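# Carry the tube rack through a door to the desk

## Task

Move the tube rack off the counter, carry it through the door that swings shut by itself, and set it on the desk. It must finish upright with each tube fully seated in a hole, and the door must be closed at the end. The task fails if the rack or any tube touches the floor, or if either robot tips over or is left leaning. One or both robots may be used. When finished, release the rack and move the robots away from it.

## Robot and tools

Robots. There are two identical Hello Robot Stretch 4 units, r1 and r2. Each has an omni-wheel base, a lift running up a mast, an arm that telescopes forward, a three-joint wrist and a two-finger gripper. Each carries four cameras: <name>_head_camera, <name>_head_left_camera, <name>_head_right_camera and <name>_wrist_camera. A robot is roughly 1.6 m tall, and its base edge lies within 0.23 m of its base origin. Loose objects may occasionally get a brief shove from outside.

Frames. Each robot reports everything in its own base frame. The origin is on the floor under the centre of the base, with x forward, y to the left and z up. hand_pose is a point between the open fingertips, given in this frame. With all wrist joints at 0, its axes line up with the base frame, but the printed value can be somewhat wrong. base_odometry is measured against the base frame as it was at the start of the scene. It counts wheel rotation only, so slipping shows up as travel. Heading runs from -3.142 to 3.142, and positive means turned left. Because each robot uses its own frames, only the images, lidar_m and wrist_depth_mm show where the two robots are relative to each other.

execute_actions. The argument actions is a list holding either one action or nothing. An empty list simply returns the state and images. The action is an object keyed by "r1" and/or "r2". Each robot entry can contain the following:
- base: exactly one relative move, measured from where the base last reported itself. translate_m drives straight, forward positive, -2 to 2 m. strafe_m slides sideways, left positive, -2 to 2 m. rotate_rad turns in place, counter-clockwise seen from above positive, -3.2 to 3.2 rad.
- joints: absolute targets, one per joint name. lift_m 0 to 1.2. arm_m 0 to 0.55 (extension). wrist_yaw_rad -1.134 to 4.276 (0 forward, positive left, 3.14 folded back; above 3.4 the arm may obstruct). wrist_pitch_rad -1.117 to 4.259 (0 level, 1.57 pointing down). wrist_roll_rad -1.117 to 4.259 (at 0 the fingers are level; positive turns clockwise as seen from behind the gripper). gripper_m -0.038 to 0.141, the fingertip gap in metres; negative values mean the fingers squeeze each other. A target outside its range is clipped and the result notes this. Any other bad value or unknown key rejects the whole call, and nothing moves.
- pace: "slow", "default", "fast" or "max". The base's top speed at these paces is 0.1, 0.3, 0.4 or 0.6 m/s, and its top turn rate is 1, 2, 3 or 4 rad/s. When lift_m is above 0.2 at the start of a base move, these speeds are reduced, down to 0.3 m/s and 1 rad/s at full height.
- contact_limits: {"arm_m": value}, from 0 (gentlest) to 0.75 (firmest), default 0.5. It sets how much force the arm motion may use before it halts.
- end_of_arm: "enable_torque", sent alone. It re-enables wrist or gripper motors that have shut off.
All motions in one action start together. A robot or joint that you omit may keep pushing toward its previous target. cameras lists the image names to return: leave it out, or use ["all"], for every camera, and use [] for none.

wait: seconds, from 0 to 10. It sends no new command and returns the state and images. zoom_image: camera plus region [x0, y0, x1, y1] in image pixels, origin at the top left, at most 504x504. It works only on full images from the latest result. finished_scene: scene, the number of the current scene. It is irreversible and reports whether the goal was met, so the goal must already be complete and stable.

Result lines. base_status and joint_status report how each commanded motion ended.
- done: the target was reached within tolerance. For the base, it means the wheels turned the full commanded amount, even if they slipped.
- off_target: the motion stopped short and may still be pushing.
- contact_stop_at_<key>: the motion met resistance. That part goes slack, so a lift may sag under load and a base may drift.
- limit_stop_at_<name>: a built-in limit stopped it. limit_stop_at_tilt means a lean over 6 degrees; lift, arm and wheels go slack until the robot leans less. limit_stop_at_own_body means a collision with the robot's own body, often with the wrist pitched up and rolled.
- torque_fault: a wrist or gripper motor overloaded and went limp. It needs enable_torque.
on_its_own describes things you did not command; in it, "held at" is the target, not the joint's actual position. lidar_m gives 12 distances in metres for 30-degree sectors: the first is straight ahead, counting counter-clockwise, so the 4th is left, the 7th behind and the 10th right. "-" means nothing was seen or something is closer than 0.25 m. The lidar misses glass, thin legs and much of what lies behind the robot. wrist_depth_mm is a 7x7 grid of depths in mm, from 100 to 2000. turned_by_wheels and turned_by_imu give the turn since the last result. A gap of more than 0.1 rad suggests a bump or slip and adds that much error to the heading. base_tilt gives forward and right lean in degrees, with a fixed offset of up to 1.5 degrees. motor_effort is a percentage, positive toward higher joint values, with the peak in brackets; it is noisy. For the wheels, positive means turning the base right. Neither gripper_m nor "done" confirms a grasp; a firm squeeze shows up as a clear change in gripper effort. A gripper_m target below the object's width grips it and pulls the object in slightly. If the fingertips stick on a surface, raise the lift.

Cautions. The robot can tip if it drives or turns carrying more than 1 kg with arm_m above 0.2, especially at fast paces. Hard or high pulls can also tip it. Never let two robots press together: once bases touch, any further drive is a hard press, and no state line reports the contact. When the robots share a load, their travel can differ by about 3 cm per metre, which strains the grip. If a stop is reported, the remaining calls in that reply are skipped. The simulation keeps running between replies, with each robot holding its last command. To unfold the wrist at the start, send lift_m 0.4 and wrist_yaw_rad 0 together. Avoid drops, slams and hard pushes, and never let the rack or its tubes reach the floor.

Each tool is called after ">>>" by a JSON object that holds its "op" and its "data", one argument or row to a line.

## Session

>>> {"op": "execute_actions", "data": {
  "actions": [],
  "cameras": ["r1_head_left_camera","r2_head_left_camera","r1_head_camera","r2_head_camera"]
}}

Scene clock: 0.00 s.
r1.base_odometry: x=+0.000 y=+0.000 heading=+0.000 (m, m, rad; r1's odometry frame)
r1.turned_by_wheels: +0.000 (rad since the last result)
r1.turned_by_imu: +0.000 (rad since the last result)
r1.base_tilt: forward=+0.1 right=-0.8 (deg)
r1.lidar_m: 0.96 1.91 2.04 2.51 1.44 0.94 0.67 0.63 0.67 0.75 0.66 0.69
r1.base_status: not commanded
r1.joint_positions: lift_m=+0.262 arm_m=+0.001 wrist_yaw_rad=+3.156 wrist_pitch_rad=-0.007 wrist_roll_rad=-0.016 gripper_m=+0.057
r1.joint_status: not commanded
r1.motor_effort: lift_m=+20 arm_m=+0 wrist_yaw_rad=-3 wrist_pitch_rad=-5 wrist_roll_rad=+1 gripper_m=-4 wheel_0=+0 wheel_1=+1 wheel_2=-1 (%)
r1.hand_pose: x=-0.1175 y=+0.0834 z=+0.4418 quat_wxyz=(-0.007, +0.003, -0.008, +1.000) (m; r1's base frame)
r1.wrist_depth_mm: - 141 141 904 1025 1205 1464 / - 109 141 904 1042 1229 1464 / - 115 143 917 1042 1229 1499 / 147 145 235 917 1042 1229 1499 / 224 732 798 917 1025 1255 1499 / 224 732 203 917 1008 1205 1397 / 221 732 820 - 1008 976 1025
r2.base_odometry: x=+0.000 y=+0.000 heading=+0.000 (m, m, rad; r2's odometry frame)
r2.turned_by_wheels: +0.000 (rad since the last result)
r2.turned_by_imu: +0.000 (rad since the last result)
r2.base_tilt: forward=+0.3 right=+0.2 (deg)
r2.lidar_m: 1.14 1.44 2.38 1.94 1.91 0.91 0.73 0.70 0.79 0.69 0.67 0.73
r2.base_status: not commanded
r2.joint_positions: lift_m=+0.245 arm_m=-0.001 wrist_yaw_rad=+3.210 wrist_pitch_rad=-0.007 wrist_roll_rad=-0.009 gripper_m=+0.057
r2.joint_status: not commanded
r2.motor_effort: lift_m=+21 arm_m=-1 wrist_yaw_rad=+0 wrist_pitch_rad=-5 wrist_roll_rad=+0 gripper_m=-3 wheel_0=+0 wheel_1=+0 wheel_2=+0 (%)
r2.hand_pose: x=-0.1242 y=+0.0675 z=+0.4248 quat_wxyz=(-0.034, +0.004, -0.004, +0.999) (m; r2's base frame)
r2.wrist_depth_mm: - - 134 946 1756 - 1863 / - - 134 931 1025 1118 1708 / - 109 134 931 1025 1138 1255 / - 135 165 946 1025 1138 1464 / 208 798 866 931 1025 1138 1308 / 212 798 200 960 199 1182 1430 / 211 842 917 122 976 1008 1042
pictures: r1_head_camera, r1_head_left_camera, r2_head_camera, r2_head_left_camera
Images, in order (width x height): r1_head_camera 420x560, r1_head_left_camera 420x672, r2_head_camera 420x560, r2_head_left_camera 420x672.

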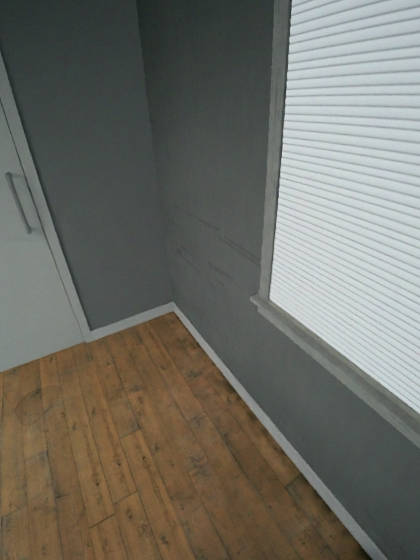

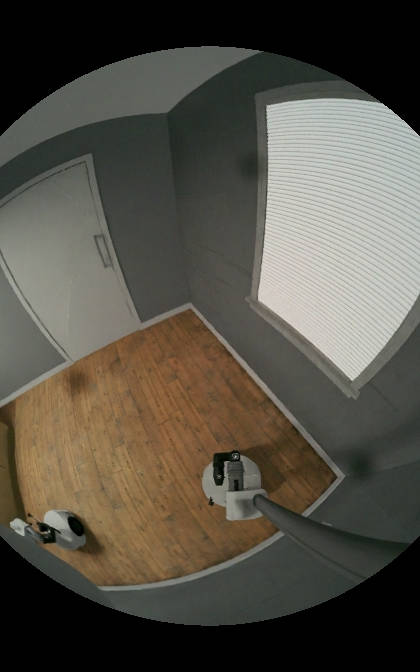

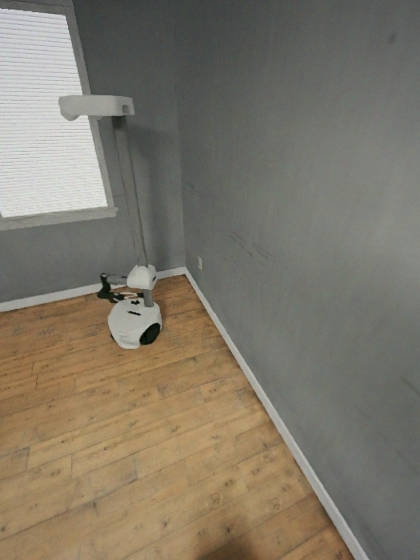

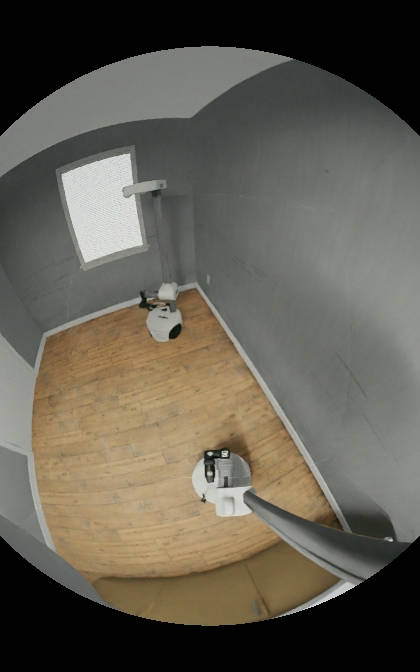

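>>> {"op": "execute_actions", "data": {
  "actions": [
    {"r1":{"base":{"rotate_rad":0.52},"joints":{"lift_m":0.82,"wrist_yaw_rad":0,"gripper_m":0.1}},"r2":{"base":{"rotate_rad":-2.68},"joints":{"lift_m":0.9,"wrist_yaw_rad":0,"wrist_pitch_rad":0.3,"gripper_m":0.141}}}
  ],
  "cameras": ["r1_head_camera","r2_head_camera","r1_wrist_camera","r2_wrist_camera"]
}}

Scene clock: 3.60 s.
r1.base_odometry: x=+0.000 y=+0.000 heading=+0.519 (m, m, rad; r1's odometry frame)
r1.turned_by_wheels: +0.519 (rad since the last result)
r1.turned_by_imu: +0.530 (rad since the last result)
r1.base_tilt: forward=+0.2 right=-0.8 (deg)
r1.lidar_m: 1.91 2.01 2.49 1.43 0.93 0.69 0.63 0.66 0.76 0.66 0.70 0.95
r1.base_status: done
r1.joint_positions: lift_m=+0.820 arm_m=+0.001 wrist_yaw_rad=+0.000 wrist_pitch_rad=-0.007 wrist_roll_rad=-0.016 gripper_m=+0.100
r1.joint_status: all done
r1.motor_effort: lift_m=+24(24) arm_m=+0(0) wrist_yaw_rad=-1(9) wrist_pitch_rad=-4(4) wrist_roll_rad=+1(1) gripper_m=-1(4) wheel_0=-5(9) wheel_1=-2(7) wheel_2=-2(10) (%)
r1.hand_pose: x=+0.4607 y=-0.0874 z=+0.9999 quat_wxyz=(+1.000, -0.008, -0.003, +0.000) (m; r1's base frame)
r1.wrist_depth_mm: 1756 1756 1756 1756 1756 1336 931 / 1808 1808 1808 1756 1756 1366 917 / 1808 1756 1808 1808 1808 1366 917 / 1808 1808 1808 1808 1756 1366 917 / 1863 1863 1808 1808 1808 1308 917 / 1863 1863 1808 1863 1808 1160 904 / 1863 1863 1863 - 1808 1160 917
r2.base_odometry: x=+0.000 y=+0.000 heading=-2.679 (m, m, rad; r2's odometry frame)
r2.turned_by_wheels: -2.679 (rad since the last result)
r2.turned_by_imu: -2.733 (rad since the last result)
r2.base_tilt: forward=+0.3 right=+0.2 (deg)
r2.lidar_m: 0.70 0.77 0.68 0.68 0.75 1.08 1.46 2.52 1.96 1.90 0.95 0.71
r2.base_status: done
r2.joint_positions: lift_m=+0.900 arm_m=-0.001 wrist_yaw_rad=+0.000 wrist_pitch_rad=+0.302 wrist_roll_rad=-0.009 gripper_m=+0.141
r2.joint_status: all done
r2.motor_effort: lift_m=+25(27) arm_m=-1(1) wrist_yaw_rad=-1(5) wrist_pitch_rad=-4(7) wrist_roll_rad=-1(2) gripper_m=-1(4) wheel_0=+5(12) wheel_1=+4(14) wheel_2=+5(11) (%)
r2.hand_pose: x=+0.4450 y=-0.0874 z=+0.9920 quat_wxyz=(+0.989, -0.004, +0.150, +0.001) (m; r2's base frame)
r2.wrist_depth_mm: 960 1060 1060 1042 1025 1025 1008 / 976 1098 1098 1098 1078 1060 1042 / 991 1160 1138 1138 1118 1118 1098 / 597 609 621 640 654 676 691 / 597 580 574 564 530 521 530 / 634 615 597 585 569 564 564 / 699 661 640 121 621 609 597
pictures: r1_head_camera, r1_wrist_camera, r2_head_camera, r2_wrist_camera
camera_calibration (this result's frames):
r1_wrist_camera: T_world_to_cam=[[0.0471068, -0.998359, 0.0325514, -0.131395], [-0.0276205, -0.033877, -0.999044, 1.06252], [0.998508, 0.0461627, -0.029171, -0.191188], [0, 0, 0, 1]] pos_world=[0.22644, -0.0863588, 1.0602]
r2_wrist_camera: T_world_to_cam=[[-0.00177853, -0.999127, 0.0417415, -0.130081], [-0.314646, -0.0390623, -0.948405, 1.13164], [0.949207, -0.0148206, -0.314302, 0.113692], [0, 0, 0, 1]] pos_world=[0.247917, -0.0840784, 1.11442]
Images, in order (width x height): r1_head_camera 420x560, r1_wrist_camera 616x392, r2_head_camera 420x560, r2_wrist_camera 616x392.

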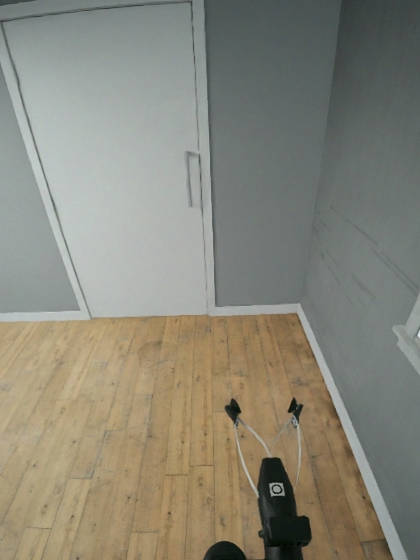

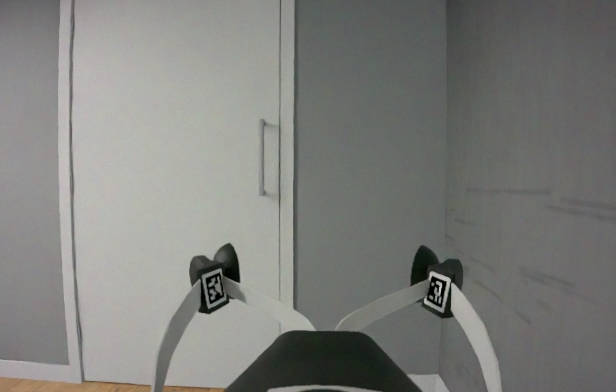

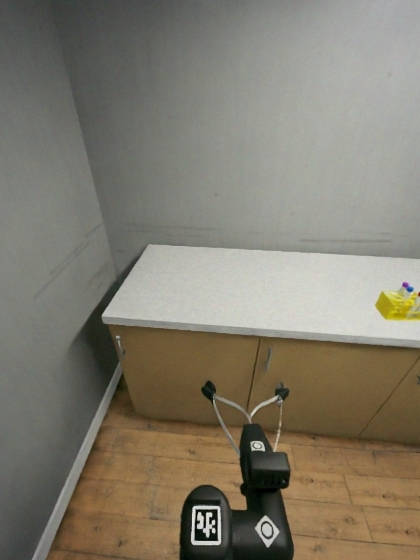

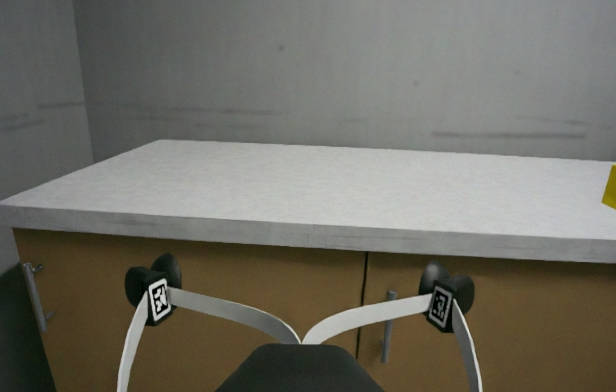

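>>> {"op": "execute_actions", "data": {
  "actions": [
    {"r1":{"base":{"translate_m":0.93},"joints":{"lift_m":0.87,"wrist_yaw_rad":-0.5,"gripper_m":0.141}},"r2":{"base":{"strafe_m":-0.72}}}
  ],
  "cameras": ["r2_head_camera","r2_wrist_camera"]
}}

>>> {"op": "execute_actions", "data": {
  "actions": [
    {"r1":{"base":{"strafe_m":0.4},"joints":{"arm_m":0.38}},"r2":{"base":{"rotate_rad":-0.07},"joints":{"lift_m":1.17,"wrist_pitch_rad":1.57,"wrist_roll_rad":1.57}}}
  ],
  "cameras": ["r1_head_camera","r1_wrist_camera"]
}}

>>> {"op": "execute_actions", "data": {
  "actions": [
    {"r2":{"base":{"translate_m":0.3},"joints":{"arm_m":0.3}}}
  ],
  "cameras": ["r2_wrist_camera"]
}}

Scene clock: 8.50 s.
r1.base_odometry: x=+0.807 y=+0.462 heading=+0.520 (m, m, rad; r1's odometry frame)
r1.turned_by_wheels: +0.000 (rad since the last result)
r1.turned_by_imu: -0.002 (rad since the last result)
r1.base_tilt: forward=+0.1 right=-0.9 (deg)
r1.lidar_m: 0.97 1.06 1.44 1.53 2.29 1.63 1.56 0.99 0.68 0.63 0.70 0.94
r1.base_status: done
r1.joint_positions: lift_m=+0.870 arm_m=+0.001 wrist_yaw_rad=-0.500 wrist_pitch_rad=-0.007 wrist_roll_rad=-0.016 gripper_m=+0.141
r1.joint_status: all done
r1.motor_effort: lift_m=+23(25) arm_m=+0(0) wrist_yaw_rad=-3(7) wrist_pitch_rad=-5(5) wrist_roll_rad=+1(1) gripper_m=+0(0) wheel_0=+4(11) wheel_1=+1(7) wheel_2=-2(8) (%)
r1.hand_pose: x=+0.3835 y=-0.2150 z=+1.0500 quat_wxyz=(+0.969, -0.009, -0.001, -0.247) (m; r1's base frame)
r1.wrist_depth_mm: 707 778 866 991 854 647 539 / 707 788 878 991 866 654 544 / 723 798 891 1008 866 661 544 / 723 788 891 1008 878 661 549 / 723 778 891 1008 878 615 549 / 732 788 878 976 809 591 549 / 741 788 904 - 809 661 549
r2.base_odometry: x=-0.321 y=+0.644 heading=-2.679 (m, m, rad; r2's odometry frame)
r2.turned_by_wheels: +0.000 (rad since the last result)
r2.turned_by_imu: -0.002 (rad since the last result)
r2.base_tilt: forward=+0.3 right=+0.2 (deg)
r2.lidar_m: 0.63 0.70 1.04 1.38 1.50 2.16 1.52 1.58 1.20 1.18 0.87 0.66
r2.base_status: done
r2.joint_positions: lift_m=+0.900 arm_m=-0.001 wrist_yaw_rad=+0.000 wrist_pitch_rad=+0.302 wrist_roll_rad=-0.009 gripper_m=+0.141
r2.joint_status: not commanded
r2.motor_effort: lift_m=+24(25) arm_m=-1(1) wrist_yaw_rad=+0(1) wrist_pitch_rad=-6(5) wrist_roll_rad=-1(0) gripper_m=-1(1) wheel_0=+4(15) wheel_1=-5(13) wheel_2=+0(4) (%)
r2.hand_pose: x=+0.4450 y=-0.0874 z=+0.9921 quat_wxyz=(+0.989, -0.004, +0.150, +0.001) (m; r2's base frame)
r2.wrist_depth_mm: 1025 1025 1008 1008 991 976 976 / 1078 1060 1060 1042 1042 1025 1008 / 1098 1098 1078 1078 1060 1060 1060 / 597 609 569 621 654 683 691 / 521 488 480 477 469 455 459 / 554 535 521 508 500 492 492 / 585 574 564 121 539 525 525
pictures: r2_head_camera, r2_wrist_camera
camera_calibration (this result's frames):
r2_wrist_camera: T_world_to_cam=[[-0.00193436, -0.999127, 0.0417415, -0.130058], [-0.314661, -0.0390131, -0.948402, 1.13171], [0.949202, -0.0149689, -0.31431, 0.113725], [0, 0, 0, 1]] pos_world=[0.247904, -0.0840906, 1.11449]
Images, in order (width x height): r2_head_camera 420x560, r2_wrist_camera 616x392.

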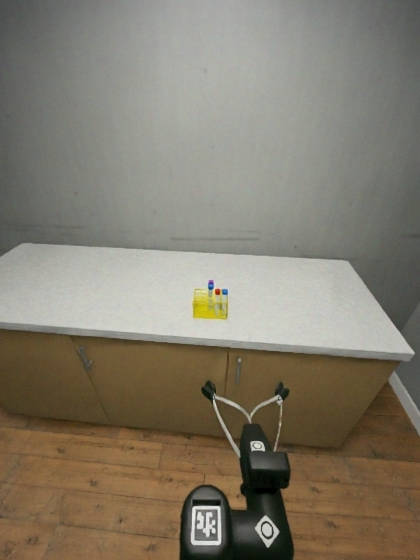

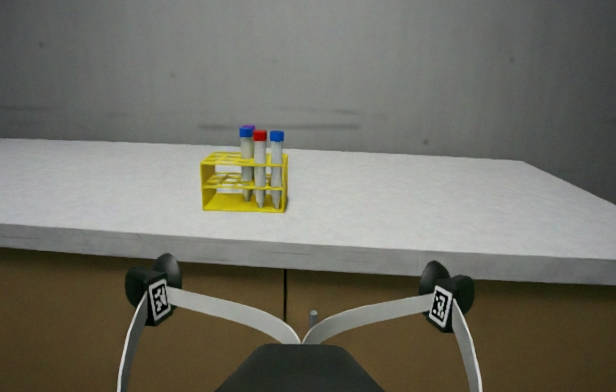

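Scene clock: 11.17 s.
r1.base_odometry: x=+0.609 y=+0.809 heading=+0.519 (m, m, rad; r1's odometry frame)
r1.turned_by_wheels: +0.000 (rad since the last result)
r1.turned_by_imu: +0.003 (rad since the last result)
r1.base_tilt: forward=+0.1 right=-0.5 (deg)
r1.lidar_m: 0.99 1.07 1.41 1.14 1.22 1.65 1.57 1.58 1.09 1.04 1.11 1.05
r1.base_status: done
r1.joint_positions: lift_m=+0.870 arm_m=+0.379 wrist_yaw_rad=-0.500 wrist_pitch_rad=-0.007 wrist_roll_rad=-0.016 gripper_m=+0.141
r1.joint_status: all done
r1.motor_effort: lift_m=+22(23) arm_m=+9(8) wrist_yaw_rad=-1(1) wrist_pitch_rad=-4(4) wrist_roll_rad=+0(1) gripper_m=-1(0) wheel_0=-3(14) wheel_1=+1(10) wheel_2=+0(1) (%)
r1.hand_pose: x=+0.7608 y=-0.2150 z=+1.0500 quat_wxyz=(+0.969, -0.009, -0.001, -0.247) (m; r1's base frame)
r1.wrist_depth_mm: 392 430 462 521 609 723 854 / 394 430 466 525 615 723 842 / 397 433 469 530 627 723 854 / 399 439 473 535 627 741 854 / 402 436 469 539 640 732 866 / 404 436 480 535 621 707 891 / 404 439 500 - 668 750 878
r2.base_odometry: x=-0.321 y=+0.644 heading=-2.748 (m, m, rad; r2's odometry frame)
r2.turned_by_wheels: -0.069 (rad since the last result)
r2.turned_by_imu: -0.070 (rad since the last result)
r2.base_tilt: forward=+0.3 right=+0.2 (deg)
r2.lidar_m: 0.64 0.68 0.97 1.38 1.45 1.98 1.13 1.29 1.22 1.18 1.24 0.68
r2.base_status: done
r2.joint_positions: lift_m=+1.170 arm_m=-0.001 wrist_yaw_rad=+0.000 wrist_pitch_rad=+1.570 wrist_roll_rad=+1.570 gripper_m=+0.141
r2.joint_status: all done
r2.motor_effort: lift_m=+25(26) arm_m=-1(1) wrist_yaw_rad=+0(1) wrist_pitch_rad=+1(2) wrist_roll_rad=+0(6) gripper_m=-1(1) wheel_0=+6(8) wheel_1=+5(10) wheel_2=+4(9) (%)
r2.hand_pose: x=+0.1699 y=-0.0874 z=+1.0594 quat_wxyz=(+0.501, +0.500, +0.500, -0.499) (m; r2's base frame)
r2.wrist_depth_mm: 715 1281 1281 1281 1281 1308 1308 / 723 1098 1281 1281 1308 1308 1336 / 732 1118 1281 1281 1308 1308 1308 / 732 1255 1308 1281 1078 1308 1336 / 732 1042 1281 1078 1098 1308 322 / 741 917 1281 1281 1098 1308 1308 / 741 1060 1281 121 1308 1336 1336
pictures: r1_head_camera, r1_wrist_camera
camera_calibration (this result's frames):
r1_wrist_camera: T_world_to_cam=[[-0.437332, -0.89871, 0.0325544, 0.11538], [-0.0404242, -0.0165176, -0.999046, 1.13003], [0.898391, -0.438231, -0.029106, -0.511475], [0, 0, 0, 1]] pos_world=[0.555644, -0.101786, 1.11031]
Images, in order (width x height): r1_head_camera 420x560, r1_wrist_camera 616x392.

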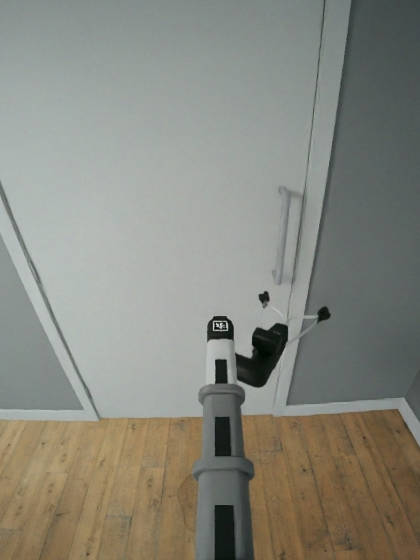

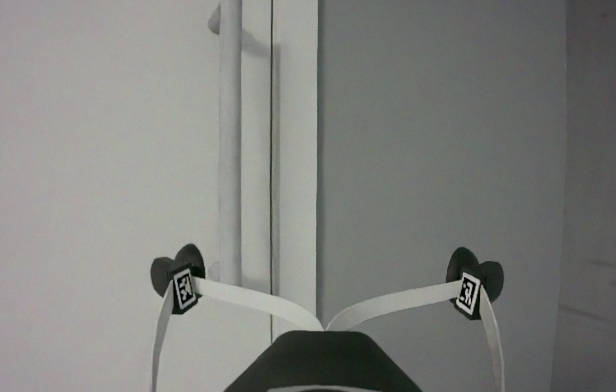

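Scene clock: 13.63 s.
r1.base_odometry: x=+0.609 y=+0.809 heading=+0.519 (m, m, rad; r1's odometry frame)
r1.turned_by_wheels: +0.000 (rad since the last result)
r1.turned_by_imu: +0.001 (rad since the last result)
r1.base_tilt: forward=+0.0 right=-0.8 (deg)
r1.lidar_m: 0.98 1.07 1.41 1.42 2.08 1.65 1.57 1.58 1.11 1.05 1.12 1.05
r1.base_status: not commanded
r1.joint_positions: lift_m=+0.870 arm_m=+0.379 wrist_yaw_rad=-0.500 wrist_pitch_rad=-0.007 wrist_roll_rad=-0.016 gripper_m=+0.141
r1.joint_status: not commanded
r1.motor_effort: lift_m=+22(23) arm_m=+8(8) wrist_yaw_rad=+0(3) wrist_pitch_rad=-5(4) wrist_roll_rad=+0(1) gripper_m=+0(1) wheel_0=-4(3) wheel_1=+1(1) wheel_2=+0(0) (%)
r1.hand_pose: x=+0.7608 y=-0.2150 z=+1.0500 quat_wxyz=(+0.969, -0.009, -0.001, -0.247) (m; r1's base frame)
r1.wrist_depth_mm: 392 430 462 521 615 715 854 / 394 430 466 525 621 723 842 / 397 433 469 535 627 732 842 / 399 439 473 535 627 741 854 / 402 436 469 539 640 723 866 / 404 436 480 535 621 715 891 / 404 439 500 - 668 750 891
r2.base_odometry: x=-0.598 y=+0.529 heading=-2.747 (m, m, rad; r2's odometry frame)
r2.turned_by_wheels: +0.001 (rad since the last result)
r2.turned_by_imu: +0.000 (rad since the last result)
r2.base_tilt: forward=+0.3 right=+0.2 (deg)
r2.lidar_m: 0.34 0.37 0.54 1.37 1.45 2.01 1.43 1.70 1.24 1.19 0.48 0.36
r2.base_status: done
r2.joint_positions: lift_m=+1.170 arm_m=+0.299 wrist_yaw_rad=+0.000 wrist_pitch_rad=+1.570 wrist_roll_rad=+1.570 gripper_m=+0.141
r2.joint_status: all done
r2.motor_effort: lift_m=+25(25) arm_m=+6(6) wrist_yaw_rad=-1(1) wrist_pitch_rad=+2(2) wrist_roll_rad=+1(2) gripper_m=+0(0) wheel_0=+5(9) wheel_1=+7(10) wheel_2=-5(14) (%)
r2.hand_pose: x=+0.4701 y=-0.0874 z=+1.0594 quat_wxyz=(+0.501, +0.500, +0.500, -0.499) (m; r2's base frame)
r2.wrist_depth_mm: 364 366 370 373 375 1308 1336 / 366 366 368 373 1308 1308 1308 / 366 368 370 375 1308 1336 1308 / 366 368 373 375 1098 1098 1308 / 366 370 373 375 1078 1098 1308 / 368 368 373 375 377 1308 1336 / 368 370 342 121 1308 1308 1308
pictures: r2_wrist_camera
camera_calibration (this result's frames):
r2_wrist_camera: T_world_to_cam=[[-0.999411, -0.0317002, 0.0131753, 0.450973], [-0.0314567, 0.999338, 0.018293, 0.136952], [-0.0137465, 0.0178678, -0.999746, 1.29273], [0, 0, 0, 1]] pos_world=[0.472786, -0.145663, 1.28395]
Images, in order (width x height): r2_wrist_camera 616x392.

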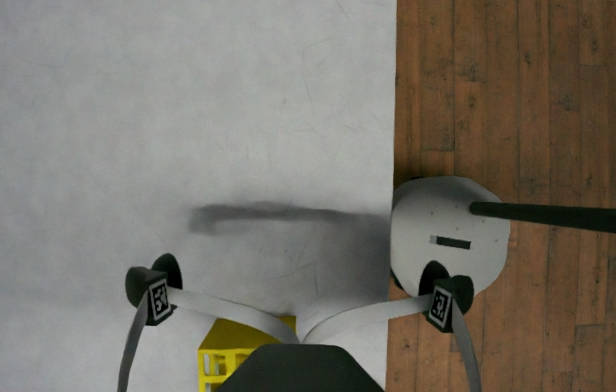

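>>> {"op": "execute_actions", "data": {
  "actions": [
    {"r1":{"base":{"translate_m":0.045},"joints":{"lift_m":0.95,"arm_m":0.5,"gripper_m":0.09}},"r2":{"base":{"strafe_m":0.135},"joints":{"arm_m":0.34,"lift_m":1.2}}}
  ],
  "cameras": ["r1_wrist_camera","r2_wrist_camera"]
}}

Scene clock: 16.00 s.
r1.base_odometry: x=+0.648 y=+0.831 heading=+0.520 (m, m, rad; r1's odometry frame)
r1.turned_by_wheels: +0.001 (rad since the last result)
r1.turned_by_imu: +0.001 (rad since the last result)
r1.base_tilt: forward=+0.1 right=-0.8 (deg)
r1.lidar_m: 0.92 1.01 1.35 1.46 1.48 1.69 1.62 1.59 1.10 1.05 1.11 1.01
r1.base_status: done
r1.joint_positions: lift_m=+0.950 arm_m=+0.499 wrist_yaw_rad=-0.500 wrist_pitch_rad=-0.007 wrist_roll_rad=-0.016 gripper_m=+0.090
r1.joint_status: all done
r1.motor_effort: lift_m=+24(25) arm_m=+8(10) wrist_yaw_rad=+0(1) wrist_pitch_rad=-4(4) wrist_roll_rad=+1(1) gripper_m=+0(1) wheel_0=+5(8) wheel_1=+3(6) wheel_2=-1(9) (%)
r1.hand_pose: x=+0.8808 y=-0.2150 z=+1.1299 quat_wxyz=(+0.969, -0.009, -0.001, -0.247) (m; r1's base frame)
r1.wrist_depth_mm: 256 281 310 353 399 473 554 / 258 283 315 355 404 477 554 / 260 285 320 359 410 480 569 / 262 287 320 362 413 484 580 / 264 289 312 364 384 488 585 / 265 290 208 349 377 496 585 / 265 287 327 - 436 480 603
r2.base_odometry: x=-0.546 y=+0.404 heading=-2.747 (m, m, rad; r2's odometry frame)
r2.turned_by_wheels: +0.000 (rad since the last result)
r2.turned_by_imu: +0.001 (rad since the last result)
r2.base_tilt: forward=+0.3 right=+0.2 (deg)
r2.lidar_m: 0.35 0.36 0.52 1.25 1.32 1.80 1.46 1.48 1.36 1.31 0.49 0.37
r2.base_status: done
r2.joint_positions: lift_m=+1.199 arm_m=+0.339 wrist_yaw_rad=+0.000 wrist_pitch_rad=+1.570 wrist_roll_rad=+1.570 gripper_m=+0.141
r2.joint_status: all done
r2.motor_effort: lift_m=+25(27) arm_m=+6(7) wrist_yaw_rad=+0(0) wrist_pitch_rad=+1(2) wrist_roll_rad=+2(1) gripper_m=+0(1) wheel_0=-3(13) wheel_1=+5(14) wheel_2=+0(3) (%)
r2.hand_pose: x=+0.5101 y=-0.0874 z=+1.0884 quat_wxyz=(+0.501, +0.500, +0.500, -0.499) (m; r2's base frame)
r2.wrist_depth_mm: 394 397 399 402 402 1336 1336 / 392 399 399 404 407 1336 1366 / 394 397 399 404 407 1336 1336 / 394 397 402 402 407 1118 1366 / 397 399 399 327 410 1118 1336 / 397 397 402 340 407 1366 1366 / 397 399 404 121 410 1366 1336
pictures: r1_wrist_camera, r2_wrist_camera
camera_calibration (this result's frames):
r1_wrist_camera: T_world_to_cam=[[-0.437328, -0.898713, 0.0325541, 0.165258], [-0.0404294, -0.0165149, -0.999046, 1.2147], [0.898393, -0.438227, -0.029112, -0.616955], [0, 0, 0, 1]] pos_world=[0.67565, -0.101786, 1.1902]
r2_wrist_camera: T_world_to_cam=[[-0.999413, -0.0315484, 0.013322, 0.490349], [-0.0313023, 0.999342, 0.0182976, 0.137593], [-0.0138905, 0.0178699, -0.999744, 1.32238], [0, 0, 0, 1]] pos_world=[0.512737, -0.145664, 1.31299]
Images, in order (width x height): r1_wrist_camera 616x392, r2_wrist_camera 616x392.

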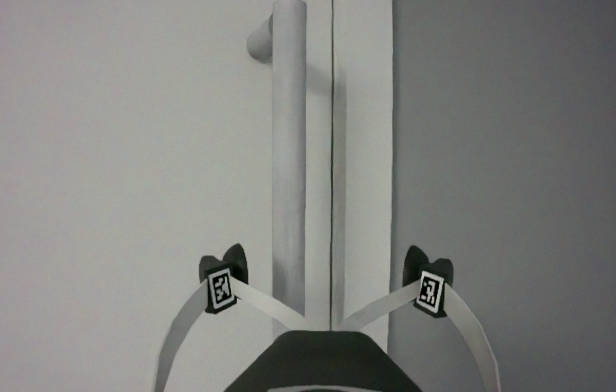

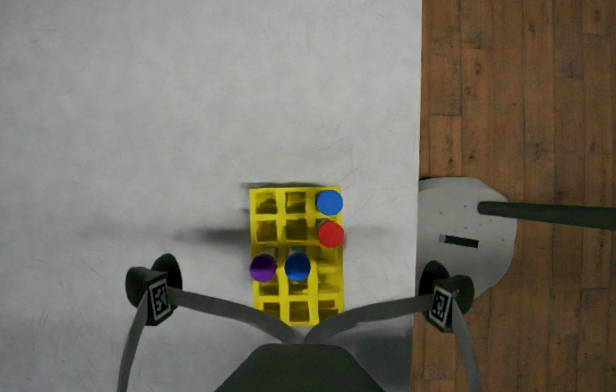

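Handle depth about 0.265; go 0.075 further.

>>> {"op": "execute_actions", "data": {
  "actions": [
    {"r1":{"base":{"translate_m":0.025},"joints":{"arm_m":0.55}},"r2":{"joints":{"lift_m":1.09}}}
  ],
  "cameras": ["r1_wrist_camera"]
}}

>>> {"op": "execute_actions", "data": {
  "actions": [
    {"r1":{"joints":{"gripper_m":-0.038}},"r2":{"joints":{"gripper_m":0.045}}}
  ],
  "cameras": ["r1_wrist_camera","r2_wrist_camera"]
}}

>>> {"op": "execute_actions", "data": {
  "actions": [
    {"r1":{"base":{"strafe_m":0.015},"joints":{"arm_m":0.45},"pace":"slow"},"r2":{"joints":{"lift_m":1.2},"pace":"slow"}}
  ],
  "cameras": ["r1_wrist_camera","r2_wrist_camera"]
}}

Scene clock: 21.37 s.
r1.base_odometry: x=+0.669 y=+0.844 heading=+0.521 (m, m, rad; r1's odometry frame)
r1.turned_by_wheels: +0.001 (rad since the last result)
r1.turned_by_imu: +0.002 (rad since the last result)
r1.base_tilt: forward=+0.1 right=-0.7 (deg)
r1.lidar_m: 0.91 1.00 1.34 1.47 1.46 1.73 1.65 1.59 1.09 1.06 1.11 1.00
r1.base_status: done
r1.joint_positions: lift_m=+0.950 arm_m=+0.548 wrist_yaw_rad=-0.502 wrist_pitch_rad=-0.007 wrist_roll_rad=-0.016 gripper_m=+0.090
r1.joint_status: all done
r1.motor_effort: lift_m=+24(24) arm_m=+12(16) wrist_yaw_rad=+7(6) wrist_pitch_rad=-5(5) wrist_roll_rad=+1(1) gripper_m=+0(1) wheel_0=+5(8) wheel_1=+3(5) wheel_2=+2(12) (%)
r1.hand_pose: x=+0.9297 y=-0.2155 z=+1.1299 quat_wxyz=(+0.969, -0.009, -0.001, -0.249) (m; r1's base frame)
r1.wrist_depth_mm: 196 215 240 256 298 362 421 / 198 216 242 263 300 364 424 / 200 219 244 265 303 368 430 / 201 220 246 267 304 370 433 / 202 221 243 268 303 377 442 / 203 222 236 218 210 382 449 / 204 220 251 - 315 370 462
r2.base_odometry: x=-0.546 y=+0.404 heading=-2.747 (m, m, rad; r2's odometry frame)
r2.turned_by_wheels: +0.000 (rad since the last result)
r2.turned_by_imu: +0.000 (rad since the last result)
r2.base_tilt: forward=+0.2 right=+0.2 (deg)
r2.lidar_m: 0.35 0.38 0.53 1.24 1.31 1.82 1.47 1.48 1.38 1.31 0.51 0.38
r2.base_status: not commanded
r2.joint_positions: lift_m=+1.090 arm_m=+0.339 wrist_yaw_rad=+0.000 wrist_pitch_rad=+1.570 wrist_roll_rad=+1.570 gripper_m=+0.141
r2.joint_status: all done
r2.motor_effort: lift_m=+15(23) arm_m=+6(6) wrist_yaw_rad=-1(0) wrist_pitch_rad=+2(2) wrist_roll_rad=+1(0) gripper_m=-1(1) wheel_0=-3(3) wheel_1=+4(5) wheel_2=+0(0) (%)
r2.hand_pose: x=+0.5101 y=-0.0874 z=+0.9802 quat_wxyz=(+0.501, +0.500, +0.500, -0.499) (m; r2's base frame)
r2.wrist_depth_mm: 286 289 293 294 296 1229 1229 / 287 289 293 294 297 1229 1229 / 287 291 293 294 297 1229 1255 / 289 290 293 291 297 1025 1255 / 290 291 294 220 297 1008 1229 / 290 290 293 173 221 1025 1255 / 290 293 294 120 298 1229 1255
pictures: r1_wrist_camera
camera_calibration (this result's frames):
r1_wrist_camera: T_world_to_cam=[[-0.439623, -0.897593, 0.0325514, 0.188535], [-0.0405306, -0.0163795, -0.999044, 1.21677], [0.897268, -0.440522, -0.0291792, -0.660494], [0, 0, 0, 1]] pos_world=[0.72484, -0.101804, 1.1902]
Images, in order (width x height): r1_wrist_camera 616x392.

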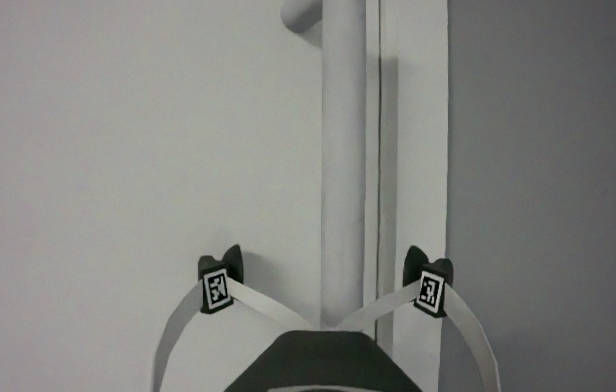

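Scene clock: 23.33 s.
r1.base_odometry: x=+0.669 y=+0.844 heading=+0.519 (m, m, rad; r1's odometry frame)
r1.turned_by_wheels: -0.002 (rad since the last result)
r1.turned_by_imu: -0.002 (rad since the last result)
r1.base_tilt: forward=+0.2 right=-0.6 (deg)
r1.lidar_m: 0.92 0.98 1.32 1.46 1.48 1.73 1.64 1.58 1.10 1.05 1.11 0.99
r1.base_status: not commanded
r1.joint_positions: lift_m=+0.950 arm_m=+0.549 wrist_yaw_rad=-0.508 wrist_pitch_rad=-0.007 wrist_roll_rad=-0.016 gripper_m=-0.037
r1.joint_status: all done
r1.on_its_own: wrist_yaw_rad is at rest, and its effort (+24) is outside its rest range (-13 to +13)
r1.motor_effort: lift_m=+24(24) arm_m=+6(11) wrist_yaw_rad=+24(29) wrist_pitch_rad=-4(5) wrist_roll_rad=+1(1) gripper_m=-20(20) wheel_0=-9(9) wheel_1=-4(4) wheel_2=-5(5) (%)
r1.hand_pose: x=+0.9294 y=-0.2167 z=+1.1299 quat_wxyz=(+0.968, -0.009, -0.001, -0.251) (m; r1's base frame)
r1.wrist_depth_mm: 186 204 227 241 296 370 439 / 187 205 229 245 298 373 439 / 189 207 230 247 300 375 445 / 190 208 233 249 303 379 449 / 191 210 233 200 306 384 459 / 191 210 186 191 193 368 466 / 193 207 236 - 320 377 477
r2.base_odometry: x=-0.546 y=+0.404 heading=-2.747 (m, m, rad; r2's odometry frame)
r2.turned_by_wheels: +0.000 (rad since the last result)
r2.turned_by_imu: +0.000 (rad since the last result)
r2.base_tilt: forward=+0.2 right=+0.2 (deg)
r2.lidar_m: 0.35 0.37 0.52 1.26 1.33 1.81 1.47 1.50 1.35 1.30 0.51 0.37
r2.base_status: not commanded
r2.joint_positions: lift_m=+1.090 arm_m=+0.339 wrist_yaw_rad=+0.000 wrist_pitch_rad=+1.570 wrist_roll_rad=+1.570 gripper_m=+0.045
r2.joint_status: all done
r2.motor_effort: lift_m=+16(16) arm_m=+6(6) wrist_yaw_rad=+0(1) wrist_pitch_rad=+1(2) wrist_roll_rad=+1(0) gripper_m=-16(17) wheel_0=-3(3) wheel_1=+5(5) wheel_2=+0(0) (%)
r2.hand_pose: x=+0.5100 y=-0.0874 z=+0.9801 quat_wxyz=(+0.500, +0.500, +0.500, -0.500) (m; r2's base frame)
r2.wrist_depth_mm: 287 289 290 293 294 1229 1255 / 287 289 291 294 296 1229 1229 / 287 289 293 293 297 1229 1229 / 287 290 291 239 297 1008 1229 / 287 291 282 209 297 1008 1229 / 289 291 183 189 191 1008 1255 / 290 293 293 119 300 1229 1255
pictures: r1_wrist_camera, r2_wrist_camera
camera_calibration (this result's frames):
r1_wrist_camera: T_world_to_cam=[[-0.444644, -0.895116, 0.032551, 0.192587], [-0.0406011, -0.0161621, -0.999045, 1.21686], [0.894787, -0.445541, -0.0291563, -0.659625], [0, 0, 0, 1]] pos_world=[0.725262, -0.101835, 1.1902]
r2_wrist_camera: T_world_to_cam=[[-0.999412, -0.0315483, 0.0134016, 0.491694], [-0.0313007, 0.999342, 0.0183001, 0.139571], [-0.0139701, 0.0178699, -0.999743, 1.21415], [0, 0, 0, 1]] pos_world=[0.512735, -0.145664, 1.20469]
Images, in order (width x height): r1_wrist_camera 616x392, r2_wrist_camera 616x392.

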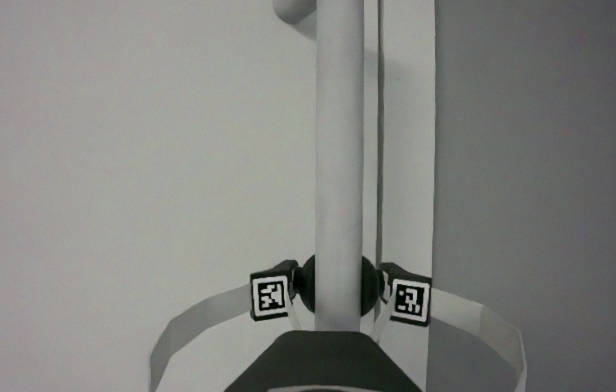

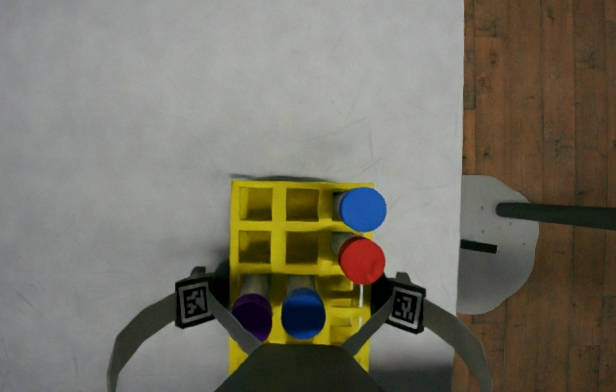

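Scene clock: 25.63 s.
r1.base_odometry: x=+0.662 y=+0.856 heading=+0.516 (m, m, rad; r1's odometry frame)
r1.turned_by_wheels: -0.003 (rad since the last result)
r1.turned_by_imu: -0.002 (rad since the last result)
r1.base_tilt: forward=+0.2 right=-0.8 (deg)
r1.lidar_m: 0.80 0.92 1.32 1.44 1.44 1.72 1.64 1.60 1.11 1.06 1.13 0.81
r1.base_status: done
r1.joint_positions: lift_m=+0.950 arm_m=+0.451 wrist_yaw_rad=-0.509 wrist_pitch_rad=-0.007 wrist_roll_rad=-0.016 gripper_m=-0.038
r1.joint_status: all done
r1.on_its_own: wrist_yaw_rad is at rest, and its effort (+23) is outside its rest range (-13 to +13)
r1.motor_effort: lift_m=+24(24) arm_m=-8(12) wrist_yaw_rad=+23(46) wrist_pitch_rad=-5(5) wrist_roll_rad=+1(1) gripper_m=-18(24) wheel_0=-18(29) wheel_1=-7(9) wheel_2=-12(14) (%)
r1.hand_pose: x=+0.8317 y=-0.2169 z=+1.1298 quat_wxyz=(+0.968, -0.009, -0.001, -0.252) (m; r1's base frame)
r1.wrist_depth_mm: 196 211 230 243 442 521 621 / 197 213 232 247 445 525 634 / 199 214 234 250 449 530 647 / 200 216 235 251 452 539 654 / 202 217 237 249 283 544 661 / 202 218 186 190 189 508 676 / 204 216 240 - 480 535 676
r2.base_odometry: x=-0.546 y=+0.404 heading=-2.747 (m, m, rad; r2's odometry frame)
r2.turned_by_wheels: +0.000 (rad since the last result)
r2.turned_by_imu: +0.000 (rad since the last result)
r2.base_tilt: forward=+0.2 right=+0.2 (deg)
r2.lidar_m: 0.37 0.38 0.53 1.25 1.32 1.80 1.44 1.46 1.37 1.31 0.52 0.36
r2.base_status: not commanded
r2.joint_positions: lift_m=+1.199 arm_m=+0.339 wrist_yaw_rad=+0.000 wrist_pitch_rad=+1.570 wrist_roll_rad=+1.570 gripper_m=+0.045
r2.joint_status: all done
r2.motor_effort: lift_m=+26(26) arm_m=+6(6) wrist_yaw_rad=+0(0) wrist_pitch_rad=+1(1) wrist_roll_rad=+1(1) gripper_m=-15(17) wheel_0=-3(3) wheel_1=+5(5) wheel_2=+0(0) (%)
r2.hand_pose: x=+0.5100 y=-0.0874 z=+1.0883 quat_wxyz=(+0.500, +0.500, +0.500, -0.500) (m; r2's base frame)
r2.wrist_depth_mm: 394 397 399 402 404 1336 1336 / 394 397 399 402 404 1336 1336 / 394 397 399 404 404 1366 1336 / 394 397 399 240 404 1118 1366 / 394 397 281 210 407 1118 1366 / 397 399 183 190 189 1366 1366 / 397 399 402 119 407 1366 1366
pictures: r1_wrist_camera, r2_wrist_camera
camera_calibration (this result's frames):
r1_wrist_camera: T_world_to_cam=[[-0.445445, -0.894718, 0.0325434, 0.149705], [-0.0407569, -0.0160466, -0.99904, 1.21299], [0.894381, -0.446344, -0.0293181, -0.571875], [0, 0, 0, 1]] pos_world=[0.627597, -0.101844, 1.19019]
r2_wrist_camera: T_world_to_cam=[[-0.999412, -0.0315484, 0.0134016, 0.490245], [-0.0313008, 0.999342, 0.0183001, 0.13759], [-0.0139701, 0.0178699, -0.999743, 1.32235], [0, 0, 0, 1]] pos_world=[0.512737, -0.145664, 1.31292]
Images, in order (width x height): r1_wrist_camera 616x392, r2_wrist_camera 616x392.

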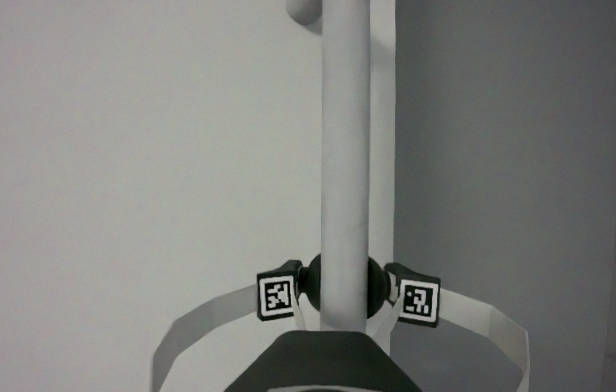

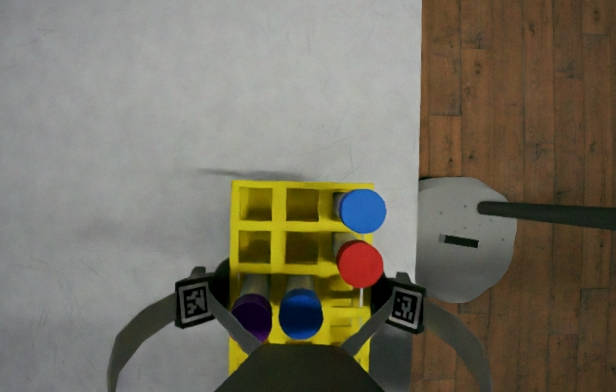

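>>> {"op": "execute_actions", "data": {
  "actions": [
    {"r1":{"base":{"strafe_m":0.01},"joints":{"arm_m":0.35},"pace":"slow"},"r2":{"base":{"strafe_m":0.35}}}
  ],
  "cameras": []
}}

>>> {"op": "execute_actions", "data": {
  "actions": [
    {"r1":{"base":{"strafe_m":0.036},"joints":{"arm_m":0.25},"pace":"slow"},"r2":{"base":{"strafe_m":0.35}}}
  ],
  "cameras": []
}}

>>> {"op": "execute_actions", "data": {
  "actions": [
    {"r1":{"base":{"strafe_m":0.052},"joints":{"arm_m":0.15},"pace":"slow"},"r2":{"base":{"translate_m":-0.4},"joints":{"arm_m":0.1}}}
  ],
  "cameras": []
}}

>>> {"op": "execute_actions", "data": {
  "actions": [
    {"r1":{"base":{"strafe_m":0.105},"joints":{"arm_m":0.01},"pace":"slow"},"r2":{"base":{"translate_m":-0.5}}}
  ],
  "cameras": []
}}

>>> {"op": "execute_actions", "data": {
  "actions": [
    {"r1":{"base":{"translate_m":-0.3},"joints":{"arm_m":0.31},"pace":"slow"},"r2":{"base":{"translate_m":-0.9}}}
  ],
  "cameras": ["r1_wrist_camera","r1_head_left_camera"]
}}

Scene clock: 28.53 s.
r1.base_odometry: x=+0.657 y=+0.865 heading=+0.514 (m, m, rad; r1's odometry frame)
r1.turned_by_wheels: -0.001 (rad since the last result)
r1.turned_by_imu: +0.000 (rad since the last result)
r1.base_tilt: forward=+0.1 right=-0.8 (deg)
r1.lidar_m: 0.75 0.88 1.33 1.97 1.54 1.74 1.63 1.62 1.12 1.07 1.13 0.70
r1.base_status: done
r1.joint_positions: lift_m=+0.950 arm_m=+0.352 wrist_yaw_rad=-0.503 wrist_pitch_rad=-0.007 wrist_roll_rad=-0.016 gripper_m=-0.038
r1.joint_status: all done
r1.motor_effort: lift_m=+24(24) arm_m=-8(9) wrist_yaw_rad=+6(39) wrist_pitch_rad=-5(5) wrist_roll_rad=+0(1) gripper_m=-18(23) wheel_0=-9(24) wheel_1=-4(6) wheel_2=-6(8) (%)
r1.hand_pose: x=+0.7331 y=-0.2156 z=+1.1298 quat_wxyz=(+0.969, -0.009, -0.001, -0.249) (m; r1's base frame)
r1.wrist_depth_mm: 210 221 236 243 268 668 788 / 211 224 237 246 271 676 809 / 213 225 239 249 273 676 809 / 214 226 242 250 276 683 831 / 216 229 243 199 277 699 842 / 217 229 185 188 185 683 854 / 219 229 246 - 615 676 854
r2.base_odometry: x=-0.412 y=+0.082 heading=-2.747 (m, m, rad; r2's odometry frame)
r2.turned_by_wheels: +0.000 (rad since the last result)
r2.turned_by_imu: +0.001 (rad since the last result)
r2.base_tilt: forward=+0.3 right=+0.2 (deg)
r2.lidar_m: 0.35 0.39 0.56 0.90 0.94 1.32 2.73 1.55 1.73 1.65 0.53 0.38
r2.base_status: done
r2.joint_positions: lift_m=+1.199 arm_m=+0.339 wrist_yaw_rad=+0.000 wrist_pitch_rad=+1.570 wrist_roll_rad=+1.570 gripper_m=+0.045
r2.joint_status: not commanded
r2.motor_effort: lift_m=+25(26) arm_m=+6(6) wrist_yaw_rad=-1(1) wrist_pitch_rad=+0(1) wrist_roll_rad=+0(1) gripper_m=-15(15) wheel_0=-5(16) wheel_1=+3(14) wheel_2=+0(0) (%)
r2.hand_pose: x=+0.5100 y=-0.0874 z=+1.0884 quat_wxyz=(+0.500, +0.500, +0.500, -0.500) (m; r2's base frame)
r2.wrist_depth_mm: 394 394 399 402 404 1336 1336 / 394 394 399 402 407 1336 1366 / 394 397 399 402 407 1308 1336 / 394 397 399 240 404 1118 1336 / 394 397 281 210 410 1138 1336 / 397 399 183 200 191 1366 1366 / 399 402 399 119 410 1366 1366
pictures: none
No camera images: the call's "cameras" was empty. Leave "cameras" out to get every camera's image.

Scene clock: 31.03 s.
r1.base_odometry: x=+0.640 y=+0.896 heading=+0.513 (m, m, rad; r1's odometry frame)
r1.turned_by_wheels: -0.001 (rad since the last result)
r1.turned_by_imu: -0.001 (rad since the last result)
r1.base_tilt: forward=+0.1 right=-0.6 (deg)
r1.lidar_m: 0.67 0.80 1.32 1.93 1.70 1.74 1.64 1.71 1.18 1.11 1.17 0.59
r1.base_status: done
r1.joint_positions: lift_m=+0.950 arm_m=+0.251 wrist_yaw_rad=-0.504 wrist_pitch_rad=-0.006 wrist_roll_rad=-0.016 gripper_m=-0.038
r1.joint_status: all done
r1.motor_effort: lift_m=+23(24) arm_m=-8(17) wrist_yaw_rad=+12(50) wrist_pitch_rad=-5(6) wrist_roll_rad=+1(1) gripper_m=-17(21) wheel_0=-11(22) wheel_1=+0(3) wheel_2=-7(9) (%)
r1.hand_pose: x=+0.6326 y=-0.2159 z=+1.1298 quat_wxyz=(+0.968, -0.009, -0.001, -0.250) (m; r1's base frame)
r1.wrist_depth_mm: 222 229 238 243 257 831 931 / 224 231 240 245 259 842 931 / 225 233 242 248 262 842 946 / 228 235 244 250 264 854 946 / 229 237 246 200 264 854 960 / 230 238 186 186 185 842 960 / 232 237 249 - 273 842 960
r2.base_odometry: x=-0.277 y=-0.241 heading=-2.747 (m, m, rad; r2's odometry frame)
r2.turned_by_wheels: +0.000 (rad since the last result)
r2.turned_by_imu: +0.002 (rad since the last result)
r2.base_tilt: forward=+0.3 right=+0.2 (deg)
r2.lidar_m: 0.37 0.39 0.57 0.55 0.59 0.82 2.43 1.67 2.12 1.40 0.52 0.38
r2.base_status: done
r2.joint_positions: lift_m=+1.199 arm_m=+0.339 wrist_yaw_rad=+0.000 wrist_pitch_rad=+1.570 wrist_roll_rad=+1.570 gripper_m=+0.045
r2.joint_status: not commanded
r2.motor_effort: lift_m=+25(25) arm_m=+6(6) wrist_yaw_rad=-1(1) wrist_pitch_rad=+1(0) wrist_roll_rad=+1(1) gripper_m=-16(18) wheel_0=-4(14) wheel_1=+3(13) wheel_2=+0(0) (%)
r2.hand_pose: x=+0.5100 y=-0.0874 z=+1.0884 quat_wxyz=(+0.500, +0.500, +0.500, -0.500) (m; r2's base frame)
r2.wrist_depth_mm: 392 394 399 402 404 1336 1336 / 392 397 399 402 404 1336 1336 / 394 399 399 404 407 1336 1366 / 397 397 399 243 407 1118 1336 / 394 399 282 210 407 1118 1366 / 397 399 183 199 189 1366 1336 / 397 397 402 119 410 1336 1397
pictures: none
No camera images: the call's "cameras" was empty. Leave "cameras" out to get every camera's image.

Scene clock: 33.83 s.
r1.base_odometry: x=+0.614 y=+0.941 heading=+0.511 (m, m, rad; r1's odometry frame)
r1.turned_by_wheels: -0.001 (rad since the last result)
r1.turned_by_imu: -0.002 (rad since the last result)
r1.base_tilt: forward=+0.0 right=-0.8 (deg)
r1.lidar_m: 0.59 0.75 1.30 1.88 1.36 1.32 1.64 1.71 1.21 1.17 1.22 0.51
r1.base_status: done
r1.joint_positions: lift_m=+0.950 arm_m=+0.151 wrist_yaw_rad=-0.507 wrist_pitch_rad=-0.006 wrist_roll_rad=-0.016 gripper_m=-0.038
r1.joint_status: all done
r1.on_its_own: wrist_yaw_rad is at rest, and its effort (+19) is outside its rest range (-13 to +13)
r1.motor_effort: lift_m=+24(24) arm_m=-8(13) wrist_yaw_rad=+19(59) wrist_pitch_rad=-6(6) wrist_roll_rad=+1(1) gripper_m=-13(20) wheel_0=-12(24) wheel_1=+1(4) wheel_2=-7(10) (%)
r1.hand_pose: x=+0.5321 y=-0.2164 z=+1.1297 quat_wxyz=(+0.968, -0.009, -0.001, -0.251) (m; r1's base frame)
r1.wrist_depth_mm: 236 239 242 242 247 991 991 / 238 240 244 244 249 991 991 / 240 242 245 246 251 1008 991 / 242 245 247 248 253 1008 1008 / 244 247 250 194 254 1025 991 / 246 249 185 184 182 1008 1008 / 248 250 253 - 259 1008 1008
r2.base_odometry: x=+0.092 y=-0.088 heading=-2.748 (m, m, rad; r2's odometry frame)
r2.turned_by_wheels: +0.000 (rad since the last result)
r2.turned_by_imu: +0.001 (rad since the last result)
r2.base_tilt: forward=+0.3 right=+0.2 (deg)
r2.lidar_m: 0.76 0.81 0.58 0.55 0.59 0.81 2.31 1.34 1.36 2.00 1.09 0.80
r2.base_status: done
r2.joint_positions: lift_m=+1.199 arm_m=+0.101 wrist_yaw_rad=+0.000 wrist_pitch_rad=+1.570 wrist_roll_rad=+1.570 gripper_m=+0.045
r2.joint_status: all done
r2.motor_effort: lift_m=+25(25) arm_m=-6(8) wrist_yaw_rad=+0(1) wrist_pitch_rad=+0(2) wrist_roll_rad=+0(2) gripper_m=-15(16) wheel_0=-4(10) wheel_1=-6(10) wheel_2=+4(12) (%)
r2.hand_pose: x=+0.2722 y=-0.0874 z=+1.0884 quat_wxyz=(+0.500, +0.500, +0.500, -0.500) (m; r2's base frame)
r2.wrist_depth_mm: 741 1118 1281 1336 1336 1336 1336 / 741 1138 1308 1336 1336 1336 1336 / 750 1255 1308 1308 1308 1366 1366 / 759 1281 1308 239 1118 1336 1366 / 768 1308 281 210 1118 1336 1366 / 768 1008 183 190 190 1336 1366 / 768 1308 1308 120 1336 1366 1366
pictures: none
No camera images: the call's "cameras" was empty. Leave "cameras" out to get every camera's image.

Scene clock: 36.97 s.
r1.base_odometry: x=+0.563 y=+1.033 heading=+0.511 (m, m, rad; r1's odometry frame)
r1.turned_by_wheels: -0.001 (rad since the last result)
r1.turned_by_imu: -0.021 (rad since the last result)
r1.base_tilt: forward=-0.1 right=-0.7 (deg)
r1.lidar_m: 0.46 0.68 1.26 1.78 1.84 1.01 1.11 1.71 1.35 1.26 1.32 0.37
r1.base_status: done
r1.joint_positions: lift_m=+0.950 arm_m=+0.011 wrist_yaw_rad=-0.501 wrist_pitch_rad=-0.006 wrist_roll_rad=-0.016 gripper_m=-0.038
r1.joint_status: all done
r1.motor_effort: lift_m=+24(24) arm_m=-8(10) wrist_yaw_rad=+2(58) wrist_pitch_rad=-6(8) wrist_roll_rad=+1(1) gripper_m=-18(18) wheel_0=-7(21) wheel_1=+3(4) wheel_2=-5(11) (%)
r1.hand_pose: x=+0.3934 y=-0.2153 z=+1.1298 quat_wxyz=(+0.969, -0.009, -0.001, -0.248) (m; r1's base frame)
r1.wrist_depth_mm: 264 256 248 241 231 1182 1060 / 266 258 250 243 234 1182 1078 / 268 259 252 245 236 1229 1078 / 271 263 254 247 238 1229 1098 / 273 265 256 195 239 1229 1098 / 276 267 255 184 185 1205 1098 / 279 270 260 - 242 241 1078
r2.base_odometry: x=+0.554 y=+0.103 heading=-2.748 (m, m, rad; r2's odometry frame)
r2.turned_by_wheels: +0.000 (rad since the last result)
r2.turned_by_imu: +0.001 (rad since the last result)
r2.base_tilt: forward=+0.2 right=+0.2 (deg)
r2.lidar_m: 1.26 0.84 0.59 0.55 0.59 0.84 1.80 1.86 0.98 1.75 1.79 1.30
r2.base_status: done
r2.joint_positions: lift_m=+1.199 arm_m=+0.101 wrist_yaw_rad=+0.000 wrist_pitch_rad=+1.570 wrist_roll_rad=+1.570 gripper_m=+0.045
r2.joint_status: not commanded
r2.motor_effort: lift_m=+25(25) arm_m=-6(6) wrist_yaw_rad=+0(0) wrist_pitch_rad=+1(0) wrist_roll_rad=+1(0) gripper_m=-16(17) wheel_0=-4(10) wheel_1=-5(11) wheel_2=+2(14) (%)
r2.hand_pose: x=+0.2722 y=-0.0874 z=+1.0884 quat_wxyz=(+0.500, +0.500, +0.500, -0.500) (m; r2's base frame)
r2.wrist_depth_mm: 1281 1308 1308 1308 1308 1336 1336 / 1308 1308 1308 1308 1336 1336 1336 / 1281 1308 1308 1308 1336 1336 1366 / 1281 1281 1308 241 1118 1336 1366 / 1308 1336 282 210 1118 1366 1366 / 1281 1336 183 199 190 1336 1366 / 1308 1308 1308 119 1308 1366 1336
pictures: none
No camera images: the call's "cameras" was empty. Leave "cameras" out to get every camera's image.

Scene clock: 41.43 s.
r1.base_odometry: x=+0.302 y=+0.886 heading=+0.510 (m, m, rad; r1's odometry frame)
r1.turned_by_wheels: -0.001 (rad since the last result)
r1.turned_by_imu: +0.002 (rad since the last result)
r1.base_tilt: forward=+0.2 right=-0.8 (deg)
r1.lidar_m: 0.75 1.07 1.66 1.76 1.83 1.45 0.62 0.64 1.37 1.27 1.33 0.67
r1.base_status: done
r1.joint_positions: lift_m=+0.950 arm_m=+0.309 wrist_yaw_rad=-0.501 wrist_pitch_rad=-0.008 wrist_roll_rad=-0.016 gripper_m=-0.038
r1.joint_status: all done
r1.motor_effort: lift_m=+24(24) arm_m=+8(5) wrist_yaw_rad=+2(4) wrist_pitch_rad=-2(6) wrist_roll_rad=+1(1) gripper_m=-17(16) wheel_0=-9(11) wheel_1=-5(7) wheel_2=+3(9) (%)
r1.hand_pose: x=+0.6905 y=-0.2153 z=+1.1301 quat_wxyz=(+0.969, -0.009, -0.002, -0.248) (m; r1's base frame)
r1.wrist_depth_mm: 266 258 250 243 235 1205 1078 / 267 259 252 244 236 1229 1078 / 270 263 254 246 237 1205 1078 / 273 265 256 248 239 1229 1078 / 276 266 257 195 241 1229 1098 / 278 270 256 184 184 1205 1098 / 281 271 262 - 245 1182 1098
r2.base_odometry: x=+1.385 y=+0.448 heading=-2.749 (m, m, rad; r2's odometry frame)
r2.turned_by_wheels: -0.001 (rad since the last result)
r2.turned_by_imu: +0.001 (rad since the last result)
r2.base_tilt: forward=+0.3 right=+0.2 (deg)
r2.lidar_m: 2.15 0.81 0.60 0.55 0.60 0.82 0.88 0.93 1.23 0.77 0.64 2.25
r2.base_status: done
r2.joint_positions: lift_m=+1.199 arm_m=+0.101 wrist_yaw_rad=+0.000 wrist_pitch_rad=+1.570 wrist_roll_rad=+1.570 gripper_m=+0.045
r2.joint_status: not commanded
r2.motor_effort: lift_m=+25(25) arm_m=-6(6) wrist_yaw_rad=+0(0) wrist_pitch_rad=+1(0) wrist_roll_rad=+0(0) gripper_m=-17(16) wheel_0=-6(11) wheel_1=-6(10) wheel_2=+2(14) (%)
r2.hand_pose: x=+0.2722 y=-0.0874 z=+1.0884 quat_wxyz=(+0.500, +0.500, +0.500, -0.500) (m; r2's base frame)
r2.wrist_depth_mm: 1281 1281 1118 1138 1336 1336 1336 / 1281 1308 1308 1308 1336 1308 1336 / 1308 1281 1308 1336 1336 1336 1366 / 1281 1308 1308 239 1118 1336 1336 / 1308 1336 281 210 1118 1336 1336 / 1308 1308 183 191 190 1366 1366 / 1308 1308 1308 119 1336 1336 1366
pictures: r1_head_left_camera, r1_wrist_camera
camera_calibration (this result's frames):
r1_wrist_camera: T_world_to_cam=[[-0.438493, -0.898144, 0.032589, 0.082695], [-0.0397969, -0.0168213, -0.999066, 1.20675], [0.897853, -0.43938, -0.0283673, -0.446863], [0, 0, 0, 1]] pos_world=[0.485504, -0.101772, 1.19025]
Images, in order (width x height): r1_head_left_camera 420x672, r1_wrist_camera 616x392.

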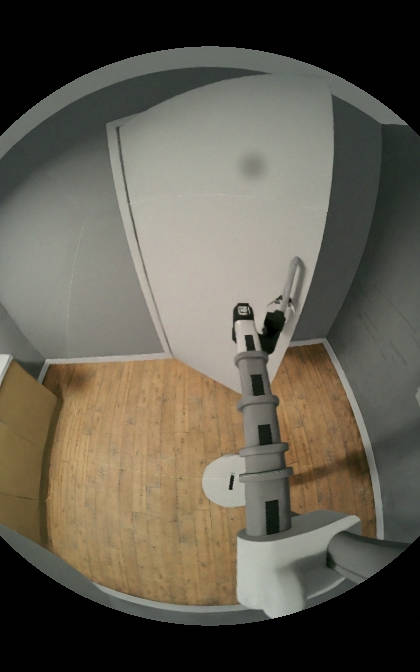

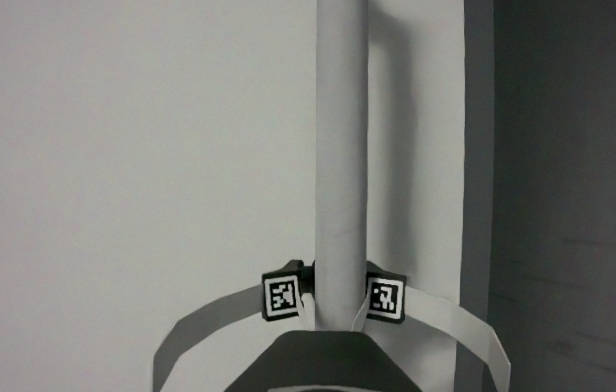

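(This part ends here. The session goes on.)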